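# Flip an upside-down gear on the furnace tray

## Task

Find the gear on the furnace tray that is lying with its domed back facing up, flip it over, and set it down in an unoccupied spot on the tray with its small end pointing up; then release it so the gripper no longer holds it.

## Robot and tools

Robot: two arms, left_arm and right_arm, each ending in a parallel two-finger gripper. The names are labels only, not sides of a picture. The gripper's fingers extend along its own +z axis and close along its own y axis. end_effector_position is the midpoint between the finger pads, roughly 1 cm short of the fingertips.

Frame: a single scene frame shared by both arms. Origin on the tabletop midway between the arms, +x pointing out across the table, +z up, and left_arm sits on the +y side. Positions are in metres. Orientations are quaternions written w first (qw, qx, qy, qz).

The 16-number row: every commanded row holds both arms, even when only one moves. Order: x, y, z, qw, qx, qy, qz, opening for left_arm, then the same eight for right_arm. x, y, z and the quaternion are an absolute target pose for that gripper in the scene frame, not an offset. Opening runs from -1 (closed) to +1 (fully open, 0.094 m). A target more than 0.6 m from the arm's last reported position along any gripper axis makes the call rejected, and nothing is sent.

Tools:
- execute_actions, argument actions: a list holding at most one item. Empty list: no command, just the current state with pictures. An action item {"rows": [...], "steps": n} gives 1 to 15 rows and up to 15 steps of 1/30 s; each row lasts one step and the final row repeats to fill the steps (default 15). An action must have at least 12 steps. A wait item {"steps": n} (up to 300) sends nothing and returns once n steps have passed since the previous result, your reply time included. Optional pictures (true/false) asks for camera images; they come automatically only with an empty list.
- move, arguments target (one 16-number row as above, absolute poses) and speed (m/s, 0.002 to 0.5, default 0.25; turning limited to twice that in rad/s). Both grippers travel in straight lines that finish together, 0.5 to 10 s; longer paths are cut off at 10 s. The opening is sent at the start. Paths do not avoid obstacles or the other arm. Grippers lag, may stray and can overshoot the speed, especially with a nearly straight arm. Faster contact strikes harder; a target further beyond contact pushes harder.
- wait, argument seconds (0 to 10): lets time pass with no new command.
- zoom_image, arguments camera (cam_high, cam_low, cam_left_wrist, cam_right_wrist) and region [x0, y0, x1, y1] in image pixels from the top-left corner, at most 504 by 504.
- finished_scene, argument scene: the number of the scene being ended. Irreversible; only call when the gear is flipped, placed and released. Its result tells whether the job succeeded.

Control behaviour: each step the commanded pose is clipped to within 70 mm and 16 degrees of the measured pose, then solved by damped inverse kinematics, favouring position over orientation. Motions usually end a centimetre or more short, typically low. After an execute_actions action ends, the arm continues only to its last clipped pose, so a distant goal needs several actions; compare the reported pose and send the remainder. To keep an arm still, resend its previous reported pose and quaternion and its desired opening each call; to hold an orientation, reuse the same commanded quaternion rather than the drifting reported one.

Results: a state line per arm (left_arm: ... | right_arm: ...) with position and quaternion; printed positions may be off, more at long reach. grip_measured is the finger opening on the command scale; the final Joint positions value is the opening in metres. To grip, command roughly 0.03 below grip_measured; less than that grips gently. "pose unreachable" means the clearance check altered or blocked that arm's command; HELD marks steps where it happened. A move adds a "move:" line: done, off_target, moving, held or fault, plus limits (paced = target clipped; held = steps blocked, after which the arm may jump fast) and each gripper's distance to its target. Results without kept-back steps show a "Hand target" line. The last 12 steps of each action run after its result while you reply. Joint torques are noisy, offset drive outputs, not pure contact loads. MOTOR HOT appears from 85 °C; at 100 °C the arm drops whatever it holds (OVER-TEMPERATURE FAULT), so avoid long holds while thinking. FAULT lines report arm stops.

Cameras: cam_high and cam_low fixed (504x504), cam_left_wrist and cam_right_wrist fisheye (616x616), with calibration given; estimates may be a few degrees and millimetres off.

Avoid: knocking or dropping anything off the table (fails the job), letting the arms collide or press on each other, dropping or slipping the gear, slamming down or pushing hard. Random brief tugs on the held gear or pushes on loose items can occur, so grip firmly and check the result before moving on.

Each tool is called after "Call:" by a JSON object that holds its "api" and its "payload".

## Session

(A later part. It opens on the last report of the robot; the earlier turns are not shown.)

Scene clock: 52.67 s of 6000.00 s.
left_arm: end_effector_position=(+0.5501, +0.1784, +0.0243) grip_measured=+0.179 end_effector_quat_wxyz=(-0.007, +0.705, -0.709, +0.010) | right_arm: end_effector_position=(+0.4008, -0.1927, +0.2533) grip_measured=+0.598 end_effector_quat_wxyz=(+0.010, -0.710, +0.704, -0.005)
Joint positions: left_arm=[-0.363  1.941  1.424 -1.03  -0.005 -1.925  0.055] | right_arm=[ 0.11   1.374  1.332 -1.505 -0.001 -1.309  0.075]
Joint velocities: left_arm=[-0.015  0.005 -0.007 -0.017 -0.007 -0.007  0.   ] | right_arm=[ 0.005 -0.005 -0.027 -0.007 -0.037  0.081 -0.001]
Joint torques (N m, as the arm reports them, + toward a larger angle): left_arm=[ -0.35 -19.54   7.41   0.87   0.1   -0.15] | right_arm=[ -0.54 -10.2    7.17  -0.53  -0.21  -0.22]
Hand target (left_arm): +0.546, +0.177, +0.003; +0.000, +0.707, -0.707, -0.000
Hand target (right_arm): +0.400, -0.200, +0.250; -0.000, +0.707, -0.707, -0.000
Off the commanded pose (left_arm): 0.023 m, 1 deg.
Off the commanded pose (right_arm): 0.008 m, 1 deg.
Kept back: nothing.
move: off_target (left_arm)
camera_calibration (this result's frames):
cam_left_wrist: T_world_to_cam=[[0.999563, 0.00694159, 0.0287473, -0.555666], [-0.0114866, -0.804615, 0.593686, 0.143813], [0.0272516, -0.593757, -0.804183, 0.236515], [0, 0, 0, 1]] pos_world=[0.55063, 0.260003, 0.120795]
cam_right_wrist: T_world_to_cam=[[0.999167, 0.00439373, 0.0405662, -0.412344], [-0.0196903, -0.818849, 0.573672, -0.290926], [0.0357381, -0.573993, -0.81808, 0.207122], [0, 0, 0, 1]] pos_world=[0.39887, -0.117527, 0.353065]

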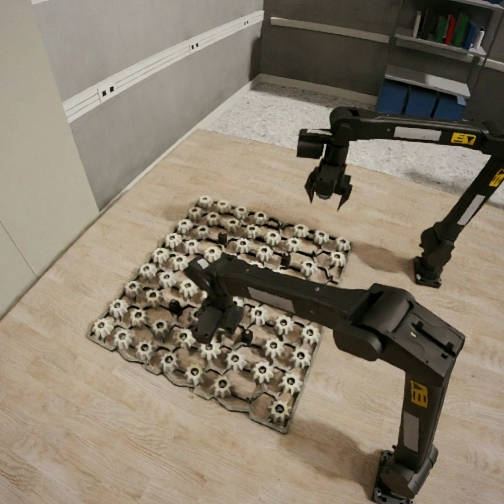

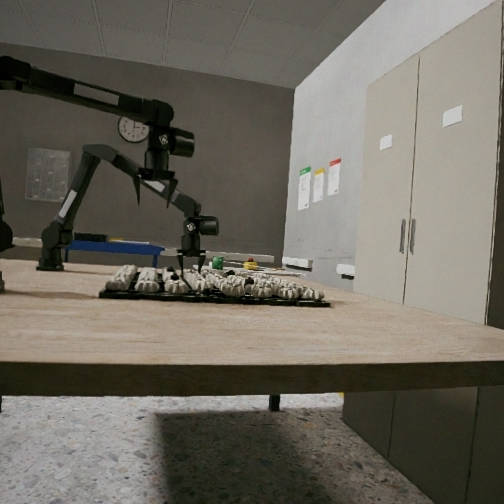

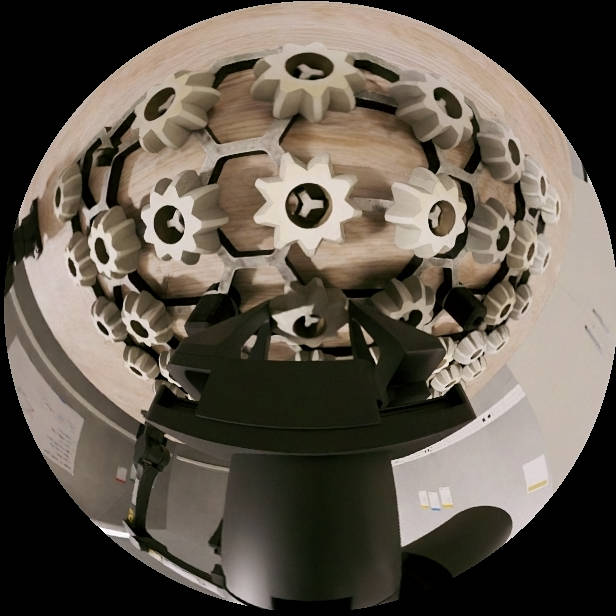

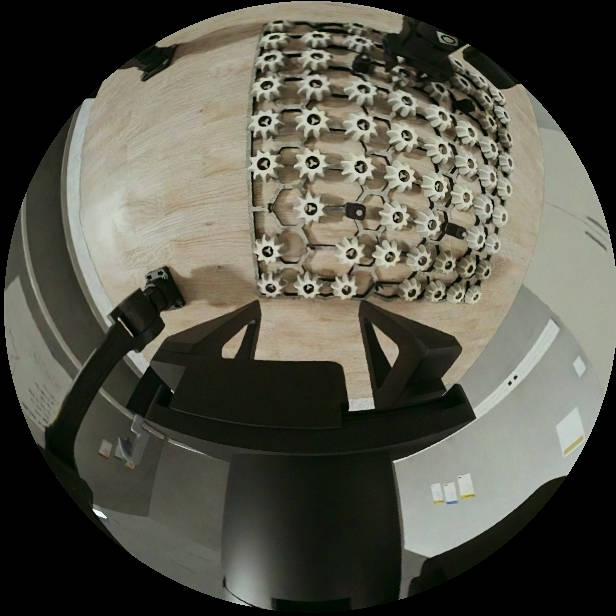

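Call:
{"api": "move", "payload": {"target": [0.56,0.176,0.16,0,-0.707,0.707,0,0.12,0.4,-0.2,0.25,0,-0.707,0.707,0,0.6], "speed": 0.12}}

Call:
{"api": "move", "payload": {"target": [0.25,0.08,0.3,0,0,0.707,-0.707,0.12,0.25,-0.04,0.3,0.5,-0.5,0.5,0.5,0.6]}}

Call:
{"api": "move", "payload": {"target": [0.25,0.08,0.3,0,0,0.707,-0.707,0.12,0.255,0.01,0.3,0.5,-0.5,0.5,0.5,0.6], "speed": 0.06}}

Scene clock: 54.80 s of 6000.00 s.
left_arm: end_effector_position=(+0.5447, +0.1804, +0.1200) grip_measured=+0.179 end_effector_quat_wxyz=(+0.013, +0.705, -0.708, -0.035) | right_arm: end_effector_position=(+0.4008, -0.1927, +0.2533) grip_measured=+0.598 end_effector_quat_wxyz=(+0.010, -0.710, +0.704, -0.005)
Joint positions: left_arm=[-0.363  1.889  1.614 -1.37  -0.005 -1.925  0.055] | right_arm=[ 0.11   1.374  1.332 -1.505 -0.001 -1.309  0.075]
Joint velocities: left_arm=[ 0.005 -0.005 -0.007 -0.002 -0.081 -0.066 -0.001] | right_arm=[-0.015 -0.015 -0.022  0.002 -0.066  0.037 -0.001]
Joint torques (N m, as the arm reports them, + toward a larger angle): left_arm=[  0.19 -25.82  13.89  -0.77   0.09  -0.08] | right_arm=[ -0.47 -10.65   7.2   -0.54  -0.23  -0.21]
Hand target (left_arm): +0.561, +0.176, +0.159; -0.000, +0.707, -0.707, +0.000
Hand target (right_arm): +0.400, -0.200, +0.250; -0.000, +0.707, -0.707, -0.000
Off the commanded pose (left_arm): 0.043 m, 4 deg.
Off the commanded pose (right_arm): 0.008 m, 1 deg.
Kept back: nothing.
move: off_target (left_arm)
camera_calibration (this result's frames):
cam_left_wrist: T_world_to_cam=[[0.997978, 0.00753628, -0.0631056, -0.541287], [0.0418963, -0.824654, 0.564084, 0.066664], [-0.0477892, -0.565587, -0.823303, 0.352881], [0, 0, 0, 1]] pos_world=[0.554264, 0.258639, 0.218766]
cam_right_wrist: T_world_to_cam=[[0.999167, 0.00439373, 0.0405662, -0.412344], [-0.0196903, -0.818849, 0.573672, -0.290926], [0.0357381, -0.573993, -0.81808, 0.207122], [0, 0, 0, 1]] pos_world=[0.39887, -0.117527, 0.353065]

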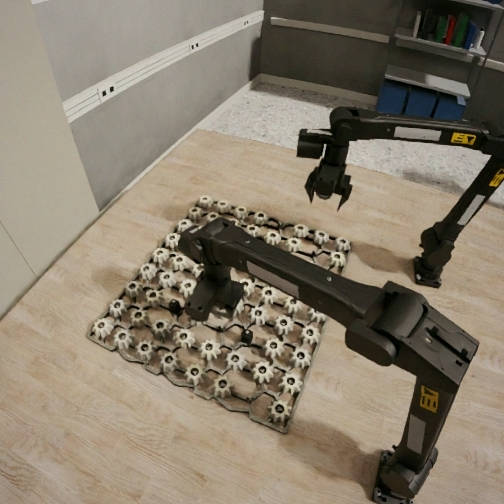

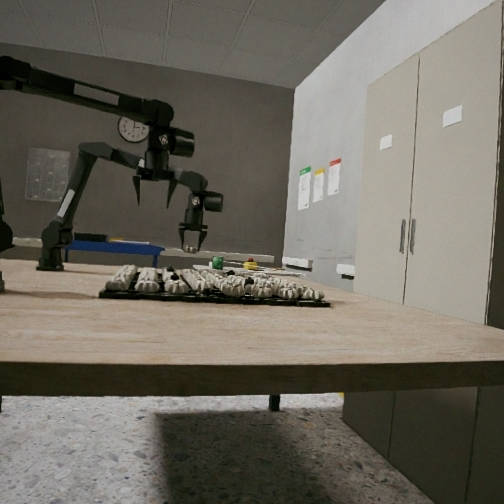

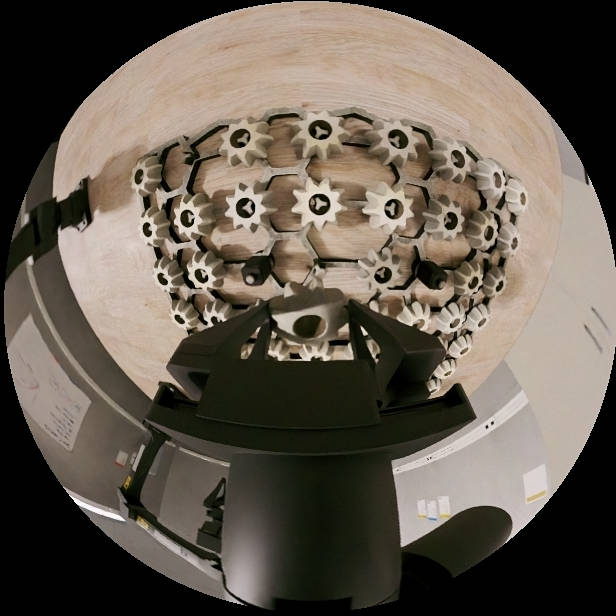

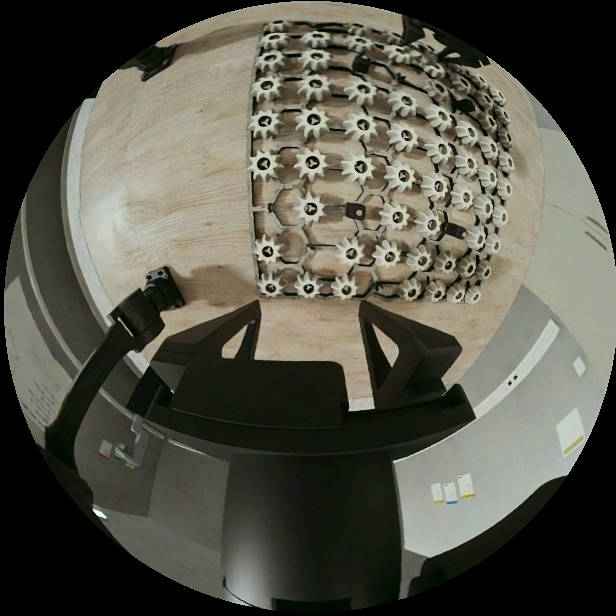

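Scene clock: 59.93 s of 6000.00 s.
left_arm: end_effector_position=(+0.2636, +0.0738, +0.2889) grip_measured=+0.179 end_effector_quat_wxyz=(-0.009, -0.010, +0.720, -0.694) | right_arm: end_effector_position=(+0.2545, -0.0422, +0.3036) grip_measured=+0.598 end_effector_quat_wxyz=(+0.510, -0.495, +0.502, +0.493)
Joint positions: left_arm=[-0.5    0.955  0.471  0.406  1.072 -1.528  0.055] | right_arm=[ 0.188  0.879  0.435  0.462 -1.2    0.006  0.075]
Joint velocities: left_arm=[ 0.015 -0.005 -0.002  0.002 -0.037 -0.022 -0.   ] | right_arm=[ 0.005 -0.005  0.002  0.007 -0.007 -0.007 -0.001]
Joint torques (N m, as the arm reports them, + toward a larger angle): left_arm=[-0.7  -7.13  9.29  3.05  0.16 -0.08] | right_arm=[ 2.27 -1.85  6.82  2.12  0.03 -0.03]
Hand target (left_arm): +0.260, +0.073, +0.298; -0.001, +0.004, +0.712, -0.702
Hand target (right_arm): +0.251, -0.038, +0.300; +0.505, -0.495, +0.501, +0.499
Off the commanded pose (left_arm): 0.019 m, 3 deg.
Off the commanded pose (right_arm): 0.006 m, 2 deg.
Kept back: nothing.
move: off_target (left_arm)
camera_calibration (this result's frames):
cam_left_wrist: T_world_to_cam=[[0.0369655, -0.032462, 0.998789, -0.299727], [-0.80681, 0.588775, 0.0489963, 0.163436], [-0.589653, -0.807645, -0.00442633, 0.342311], [0, 0, 0, 1]] pos_world=[0.344786, 0.170509, 0.292872]
cam_right_wrist: T_world_to_cam=[[0.999066, -0.0424377, 0.00812164, -0.260903], [-0.0177337, -0.574141, -0.818564, 0.23309], [0.039401, 0.817656, -0.574358, 0.323714], [0, 0, 0, 1]] pos_world=[0.252039, -0.141932, 0.378846]

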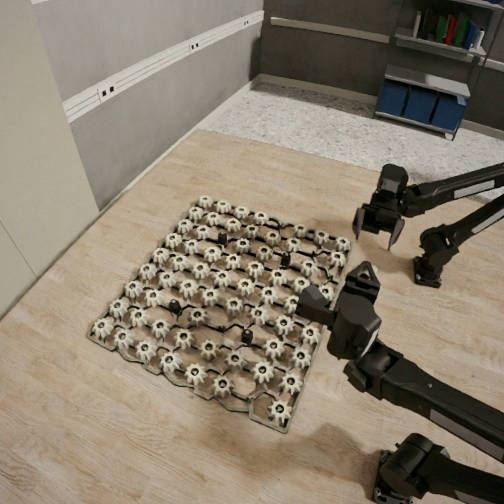

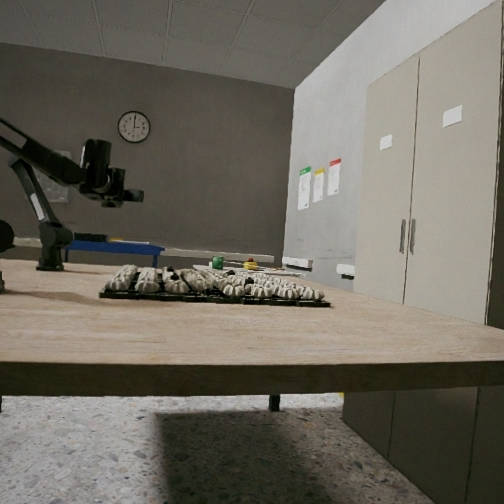

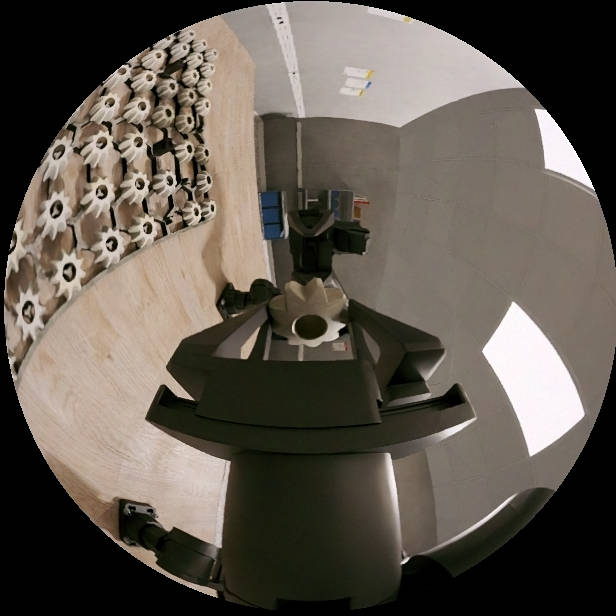

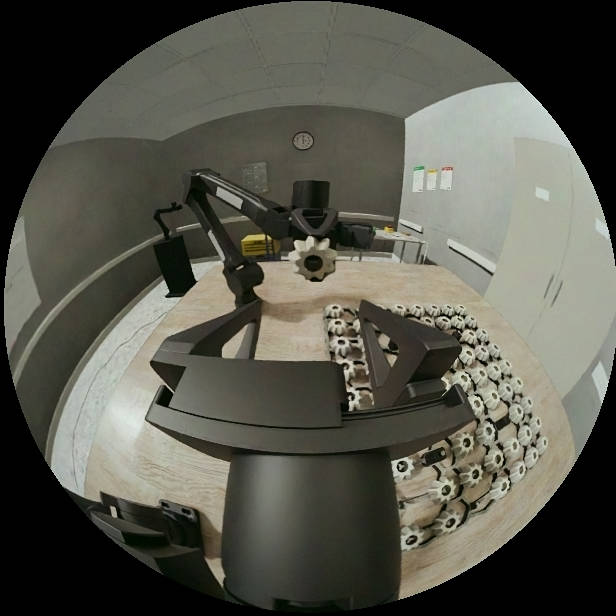

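Scene clock: 61.10 s of 6000.00 s.
left_arm: end_effector_position=(+0.2548, +0.0785, +0.2869) grip_measured=+0.179 end_effector_quat_wxyz=(-0.014, -0.015, +0.718, -0.696) | right_arm: end_effector_position=(+0.2485, -0.0001, +0.2795) grip_measured=+0.598 end_effector_quat_wxyz=(+0.484, -0.491, +0.521, +0.503)
Joint positions: left_arm=[-0.5    0.924  0.444  0.412  1.072 -1.553  0.055] | right_arm=[ 0.343  0.964  0.435  0.48  -1.058  0.006  0.075]
Joint velocities: left_arm=[-0.015 -0.005  0.007  0.002 -0.037 -0.081 -0.   ] | right_arm=[-0.005  0.005  0.007  0.002 -0.007  0.022 -0.001]
Joint torques (N m, as the arm reports them, + toward a larger angle): left_arm=[-0.54 -7.63  9.39  2.95 -0.06 -0.13] | right_arm=[ 1.93 -2.43 10.36  2.11 -0.05 -0.16]
Hand target (left_arm): +0.250, +0.079, +0.300; -0.000, +0.000, +0.708, -0.706
Hand target (right_arm): +0.255, +0.009, +0.300; +0.500, -0.499, +0.500, +0.500
Off the commanded pose (left_arm): 0.014 m, 3 deg.
Off the commanded pose (right_arm): 0.024 m, 3 deg.
Kept back: nothing.
move: off_target (left_arm, right_arm)
camera_calibration (this result's frames):
cam_left_wrist: T_world_to_cam=[[0.052404, -0.0271346, 0.998257, -0.301515], [-0.806495, 0.588357, 0.05833, 0.150962], [-0.588914, -0.808146, 0.00894833, 0.336986], [0, 0, 0, 1]] pos_world=[0.336006, 0.175333, 0.289168]
cam_right_wrist: T_world_to_cam=[[0.998218, -0.0305694, -0.0512474, -0.236179], [-0.0593438, -0.59855, -0.798885, 0.242236], [-0.00625268, 0.800502, -0.599297, 0.293969], [0, 0, 0, 1]] pos_world=[0.251971, -0.0975525, 0.35759]

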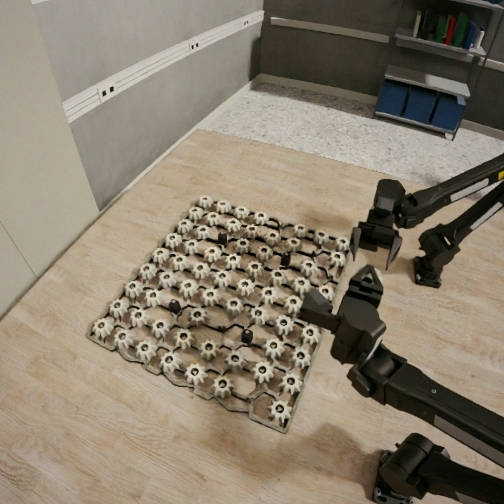

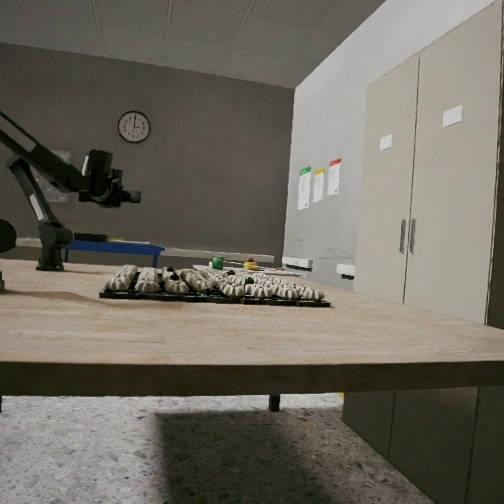

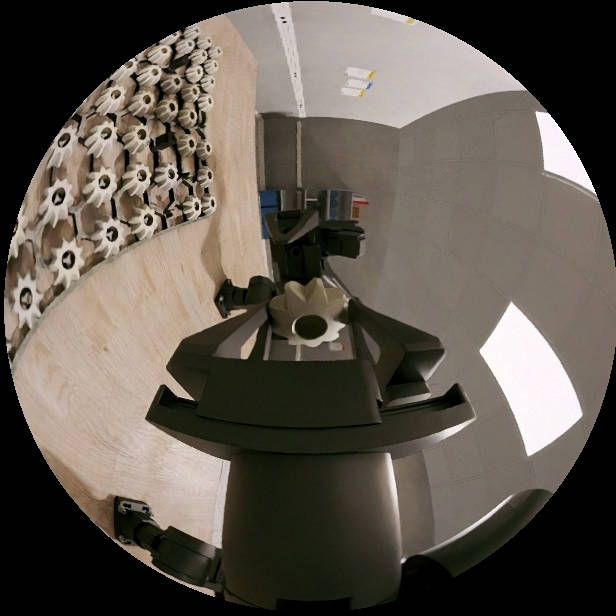

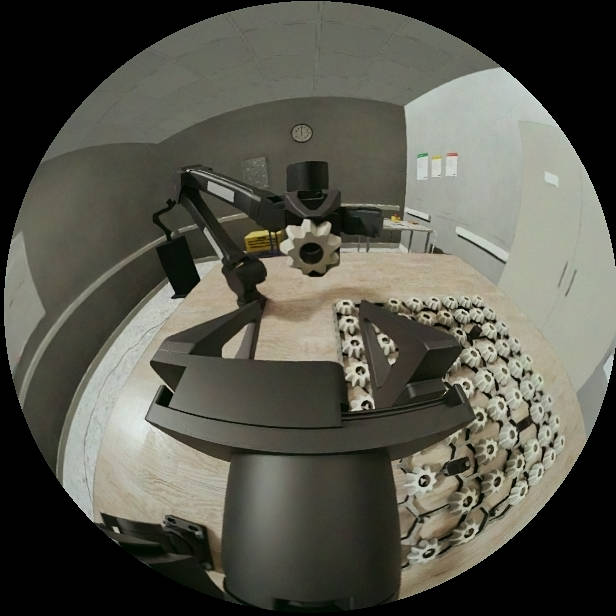

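Right needs z≈0.301 measured.

Call:
{"api": "move", "payload": {"target": [0.25,0.08,0.3,0,0,0.707,-0.707,0.12,0.258,0.045,0.322,0.5,-0.5,0.5,0.5,0.6], "speed": 0.05}}

Scene clock: 62.93 s of 6000.00 s.
left_arm: end_effector_position=(+0.2548, +0.0785, +0.2869) grip_measured=+0.179 end_effector_quat_wxyz=(-0.014, -0.015, +0.718, -0.696) | right_arm: end_effector_position=(+0.2518, +0.0327, +0.3056) grip_measured=+0.598 end_effector_quat_wxyz=(+0.497, -0.494, +0.509, +0.499)
Joint positions: left_arm=[-0.5    0.924  0.444  0.412  1.072 -1.554  0.055] | right_arm=[ 0.438  0.995  0.513  0.468 -0.961  0.006  0.075]
Joint velocities: left_arm=[ 0.005 -0.024 -0.002  0.007 -0.051 -0.037  0.   ] | right_arm=[ 0.005  0.005  0.012  0.007  0.007 -0.037  0.001]
Joint torques (N m, as the arm reports them, + toward a larger angle): left_arm=[-0.48 -8.13  9.3   3.03 -0.04 -0.11] | right_arm=[ 2.2  -2.86 10.83  0.82 -0.01 -0.15]
Hand target (left_arm): +0.250, +0.080, +0.300; +0.000, +0.000, +0.708, -0.706
Hand target (right_arm): +0.257, +0.044, +0.322; +0.500, -0.499, +0.500, +0.501
Off the commanded pose (left_arm): 0.014 m, 3 deg.
Off the commanded pose (right_arm): 0.021 m, 1 deg.
Kept back: nothing.
move: off_target (left_arm, right_arm)
camera_calibration (this result's frames):
cam_left_wrist: T_world_to_cam=[[0.0531659, -0.0271324, 0.998217, -0.301697], [-0.806464, 0.588337, 0.0589445, 0.15078], [-0.588887, -0.80816, 0.00939816, 0.336851], [0, 0, 0, 1]] pos_world=[0.336006, 0.175335, 0.289106]
cam_right_wrist: T_world_to_cam=[[0.999305, -0.0314952, -0.0199469, -0.246972], [-0.0346237, -0.58571, -0.809781, 0.279606], [0.0138211, 0.809908, -0.586394, 0.274123], [0, 0, 0, 1]] pos_world=[0.252693, -0.0660244, 0.382237]

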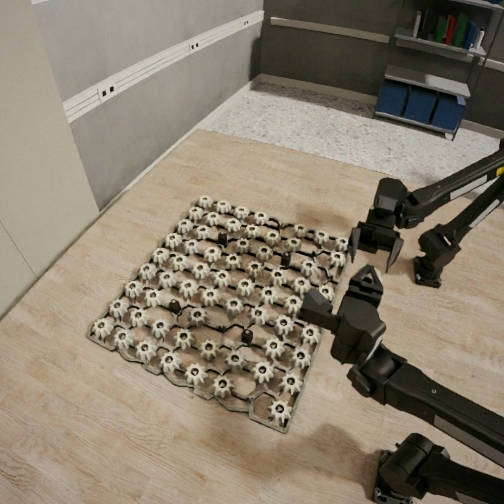

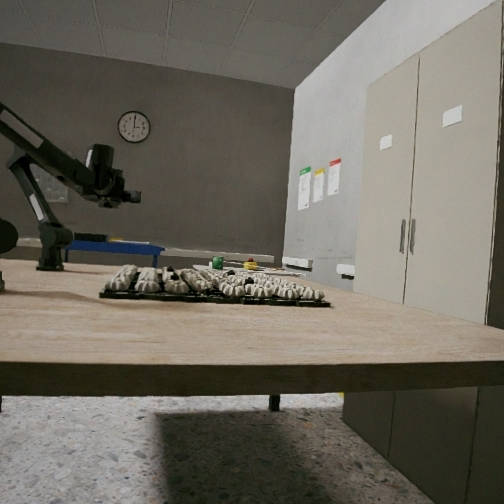

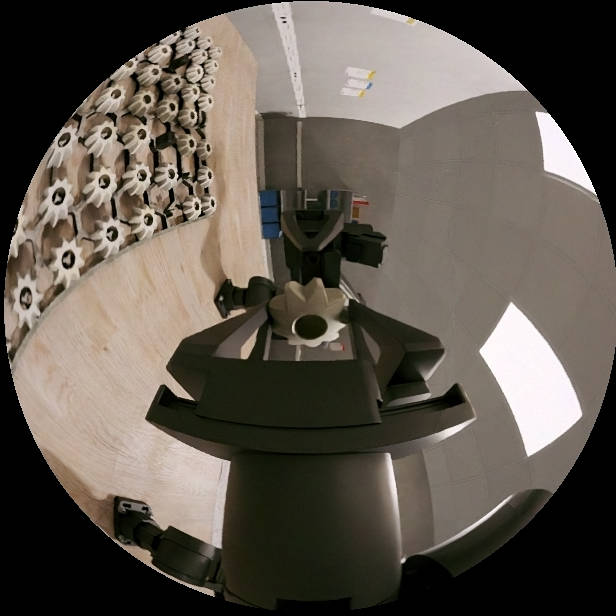

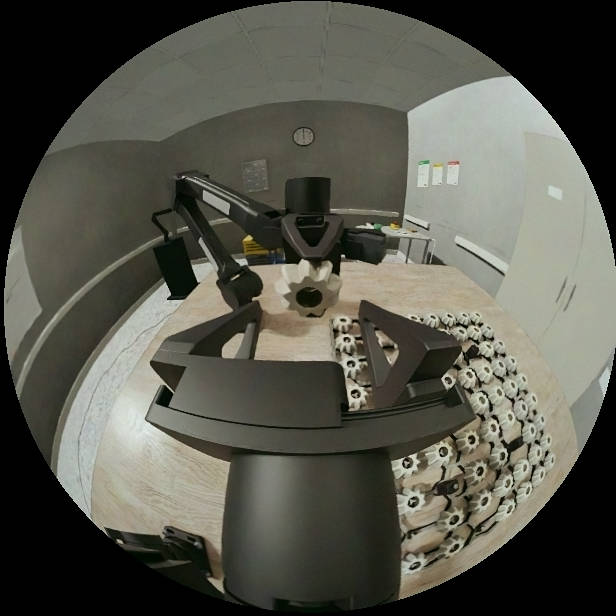

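Call:
{"api": "move", "payload": {"target": [0.25,0.08,0.3,0,0,0.707,-0.707,0.12,0.258,0.081,0.32,0.5,-0.5,0.5,0.5,0.6], "speed": 0.04}}

Scene clock: 64.83 s of 6000.00 s.
left_arm: end_effector_position=(+0.2548, +0.0785, +0.2869) grip_measured=+0.179 end_effector_quat_wxyz=(-0.014, -0.016, +0.718, -0.696) | right_arm: end_effector_position=(+0.2524, +0.0670, +0.2976) grip_measured=+0.598 end_effector_quat_wxyz=(+0.484, -0.494, +0.522, +0.500)
Joint positions: left_arm=[-0.5    0.924  0.444  0.412  1.072 -1.554  0.055] | right_arm=[ 0.53   1.071  0.555  0.468 -0.869  0.006  0.075]
Joint velocities: left_arm=[ 0.015 -0.005 -0.007 -0.002 -0.022 -0.066  0.   ] | right_arm=[ 0.005 -0.015 -0.032  0.007 -0.037 -0.037 -0.   ]
Joint torques (N m, as the arm reports them, + toward a larger angle): left_arm=[-0.46 -8.03  9.29  3.03 -0.04 -0.1 ] | right_arm=[ 1.95 -3.79 10.96  2.13 -0.04 -0.17]
Hand target (left_arm): +0.250, +0.080, +0.300; -0.000, +0.000, +0.708, -0.706
Hand target (right_arm): +0.257, +0.079, +0.320; +0.500, -0.499, +0.500, +0.500
Off the commanded pose (left_arm): 0.014 m, 3 deg.
Off the commanded pose (right_arm): 0.027 m, 3 deg.
Kept back: nothing.
move: off_target (left_arm, right_arm)
camera_calibration (this result's frames):
cam_left_wrist: T_world_to_cam=[[0.0535468, -0.0271312, 0.998197, -0.301789], [-0.806449, 0.588327, 0.0592517, 0.150688], [-0.588874, -0.808168, 0.00962307, 0.336784], [0, 0, 0, 1]] pos_world=[0.336005, 0.175336, 0.289075]
cam_right_wrist: T_world_to_cam=[[0.998444, -0.0322276, -0.0455087, -0.238694], [-0.0557321, -0.604426, -0.79471, 0.29532], [-0.00189503, 0.796009, -0.605282, 0.252119], [0, 0, 0, 1]] pos_world=[0.255259, -0.0298828, 0.376434]

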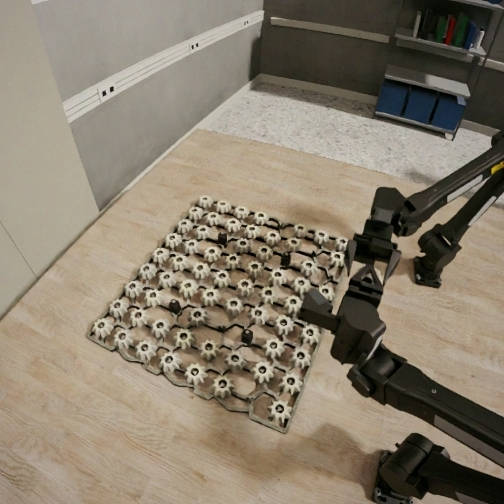

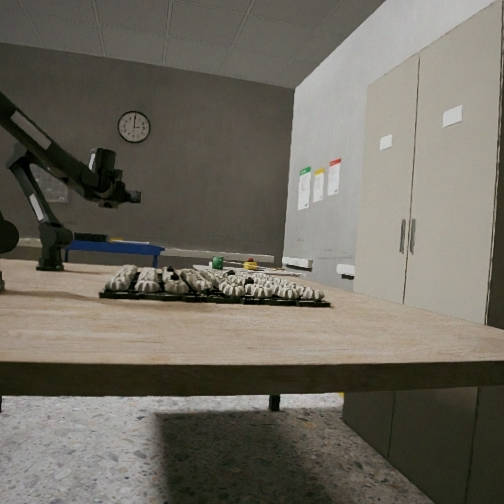

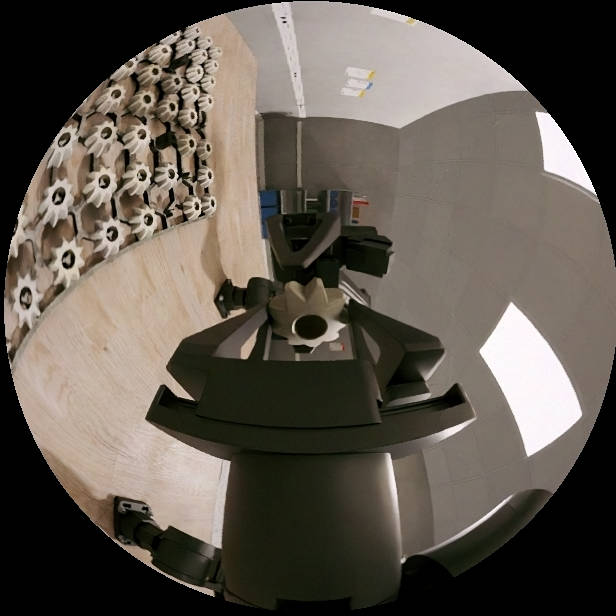

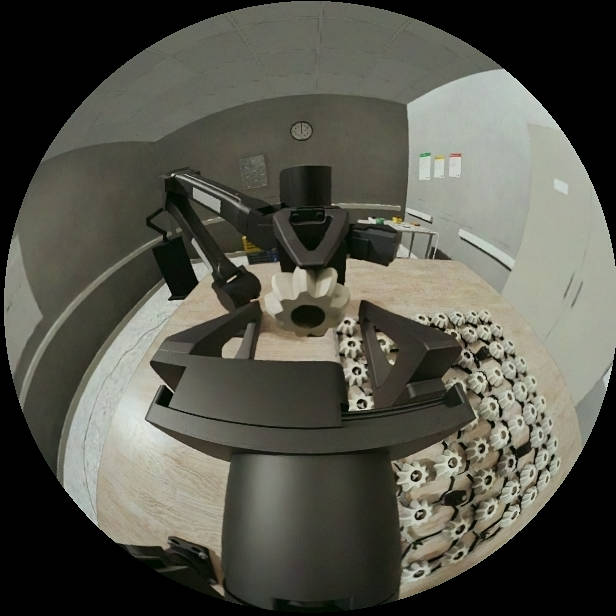

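Call:
{"api": "move", "payload": {"target": [0.25,0.08,0.3,0,0,0.707,-0.707,0.12,0.256,0.086,0.326,0.5,-0.5,0.5,0.5,0.5], "speed": 0.03}}

Call:
{"api": "move", "payload": {"target": [0.25,0.08,0.3,0,0,0.707,-0.707,0.12,0.256,0.086,0.326,0.5,-0.5,0.5,0.5,0.1], "speed": 0.03}}

Scene clock: 66.70 s of 6000.00 s.
left_arm: end_effector_position=(+0.2548, +0.0785, +0.2869) grip_measured=+0.179 end_effector_quat_wxyz=(-0.014, -0.016, +0.718, -0.696) | right_arm: end_effector_position=(+0.2517, +0.0725, +0.3052) grip_measured=+0.502 end_effector_quat_wxyz=(+0.490, -0.494, +0.517, +0.499)
Joint positions: left_arm=[-0.5    0.924  0.444  0.412  1.072 -1.554  0.055] | right_arm=[ 0.546  1.071  0.569  0.468 -0.853  0.006  0.071]
Joint velocities: left_arm=[ 0.005 -0.015  0.032 -0.007  0.066  0.007  0.   ] | right_arm=[-0.005  0.005 -0.002 -0.007 -0.007 -0.051  0.   ]
Joint torques (N m, as the arm reports them, + toward a larger angle): left_arm=[-0.39 -8.14  9.29  3.06 -0.03 -0.1 ] | right_arm=[ 2.11 -4.36 10.83  1.31 -0.03 -0.18]
Hand target (left_arm): +0.250, +0.080, +0.300; +0.000, +0.000, +0.708, -0.706
Hand target (right_arm): +0.255, +0.084, +0.326; +0.500, -0.500, +0.500, +0.500
Off the commanded pose (left_arm): 0.014 m, 3 deg.
Off the commanded pose (right_arm): 0.025 m, 2 deg.
Kept back: nothing.
move: off_target (left_arm, right_arm)
camera_calibration (this result's frames):
cam_left_wrist: T_world_to_cam=[[0.0535468, -0.0271312, 0.998197, -0.301789], [-0.806449, 0.588327, 0.0592517, 0.150688], [-0.588874, -0.808168, 0.00962307, 0.336784], [0, 0, 0, 1]] pos_world=[0.336005, 0.175336, 0.289075]
cam_right_wrist: T_world_to_cam=[[0.99889, -0.0326172, -0.0339784, -0.241116], [-0.0467382, -0.597181, -0.800744, 0.303704], [0.00582677, 0.801443, -0.598042, 0.247854], [0, 0, 0, 1]] pos_world=[0.253599, -0.0251388, 0.383224]

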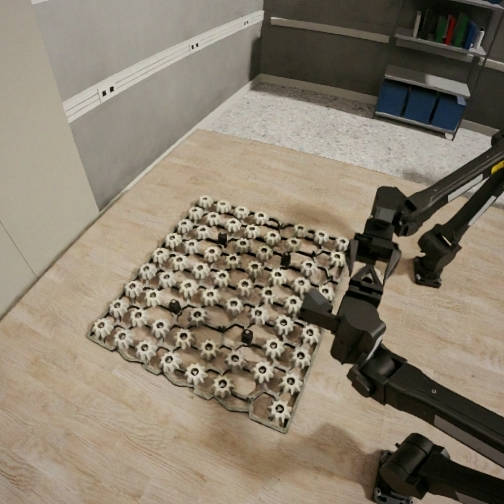

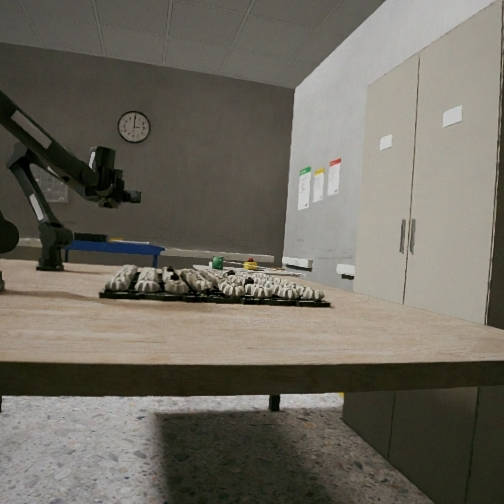

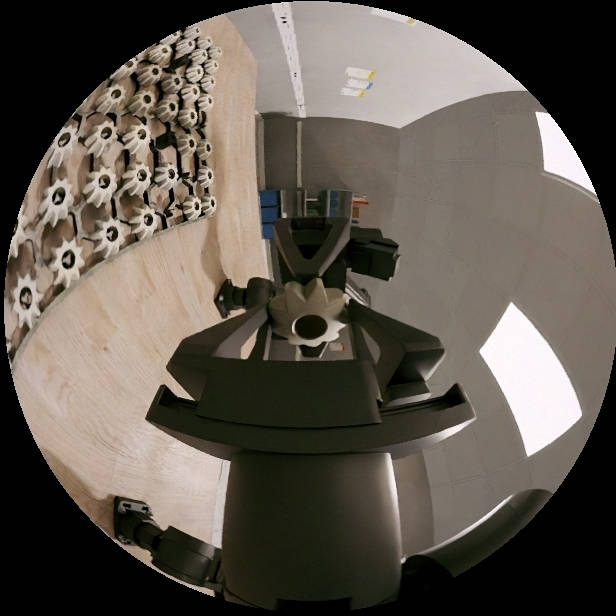

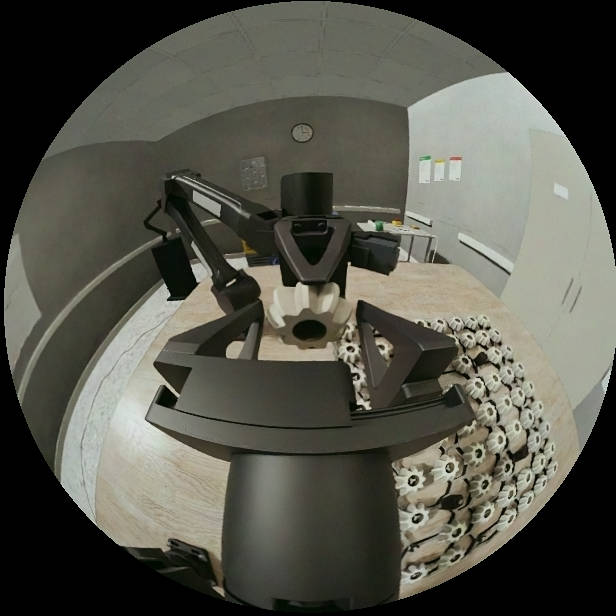

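Scene clock: 67.80 s of 6000.00 s.
left_arm: end_effector_position=(+0.2552, +0.0785, +0.2869) grip_measured=+0.179 end_effector_quat_wxyz=(-0.013, -0.016, +0.718, -0.696) | right_arm: end_effector_position=(+0.2512, +0.0726, +0.3052) grip_measured=+0.207 end_effector_quat_wxyz=(+0.489, -0.495, +0.516, +0.499)
Joint positions: left_arm=[-0.5    0.924  0.444  0.412  1.07  -1.554  0.055] | right_arm=[ 0.546  1.071  0.569  0.468 -0.855  0.006  0.057]
Joint velocities: left_arm=[ 0.005 -0.005  0.007  0.007 -0.037  0.022 -0.001] | right_arm=[-0.015 -0.005 -0.007  0.002  0.007 -0.051  0.   ]
Joint torques (N m, as the arm reports them, + toward a larger angle): left_arm=[-0.52 -8.1   9.27  3.02  0.06 -0.1 ] | right_arm=[ 2.11 -4.37 11.03  1.39  0.06 -0.2 ]
Hand target (left_arm): +0.250, +0.080, +0.300; -0.000, +0.000, +0.708, -0.706
Hand target (right_arm): +0.255, +0.085, +0.326; +0.500, -0.500, +0.500, +0.500
Off the commanded pose (left_arm): 0.014 m, 3 deg.
Off the commanded pose (right_arm): 0.025 m, 2 deg.
Kept back: nothing.
move: off_target (left_arm, right_arm)
camera_calibration (this result's frames):
cam_left_wrist: T_world_to_cam=[[0.053536, -0.0271433, 0.998197, -0.301783], [-0.807795, 0.586476, 0.0592719, 0.151488], [-0.587027, -0.809512, 0.00947139, 0.336694], [0, 0, 0, 1]] pos_world=[0.336177, 0.175522, 0.289071]
cam_right_wrist: T_world_to_cam=[[0.998961, -0.0303303, -0.0340133, -0.240738], [-0.0453988, -0.597254, -0.800766, 0.30347], [0.00397293, 0.801478, -0.598011, 0.248166], [0, 0, 0, 1]] pos_world=[0.253279, -0.0249525, 0.383226]

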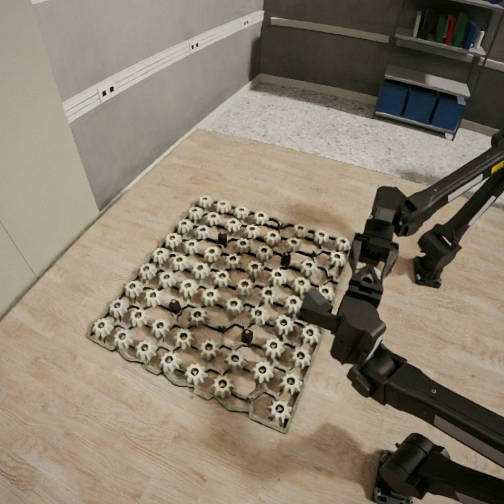

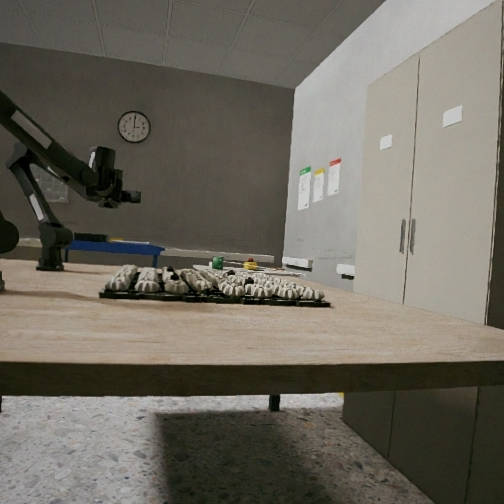

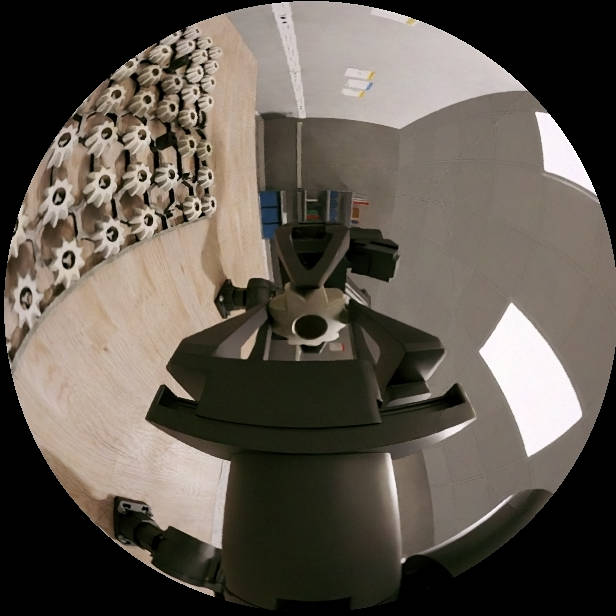

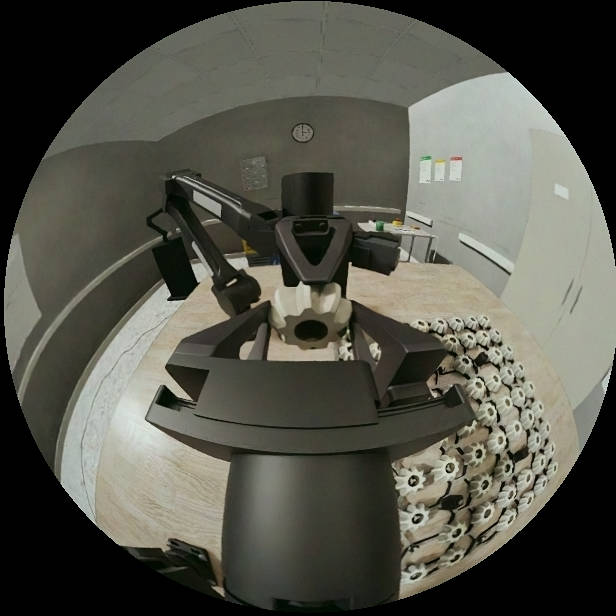

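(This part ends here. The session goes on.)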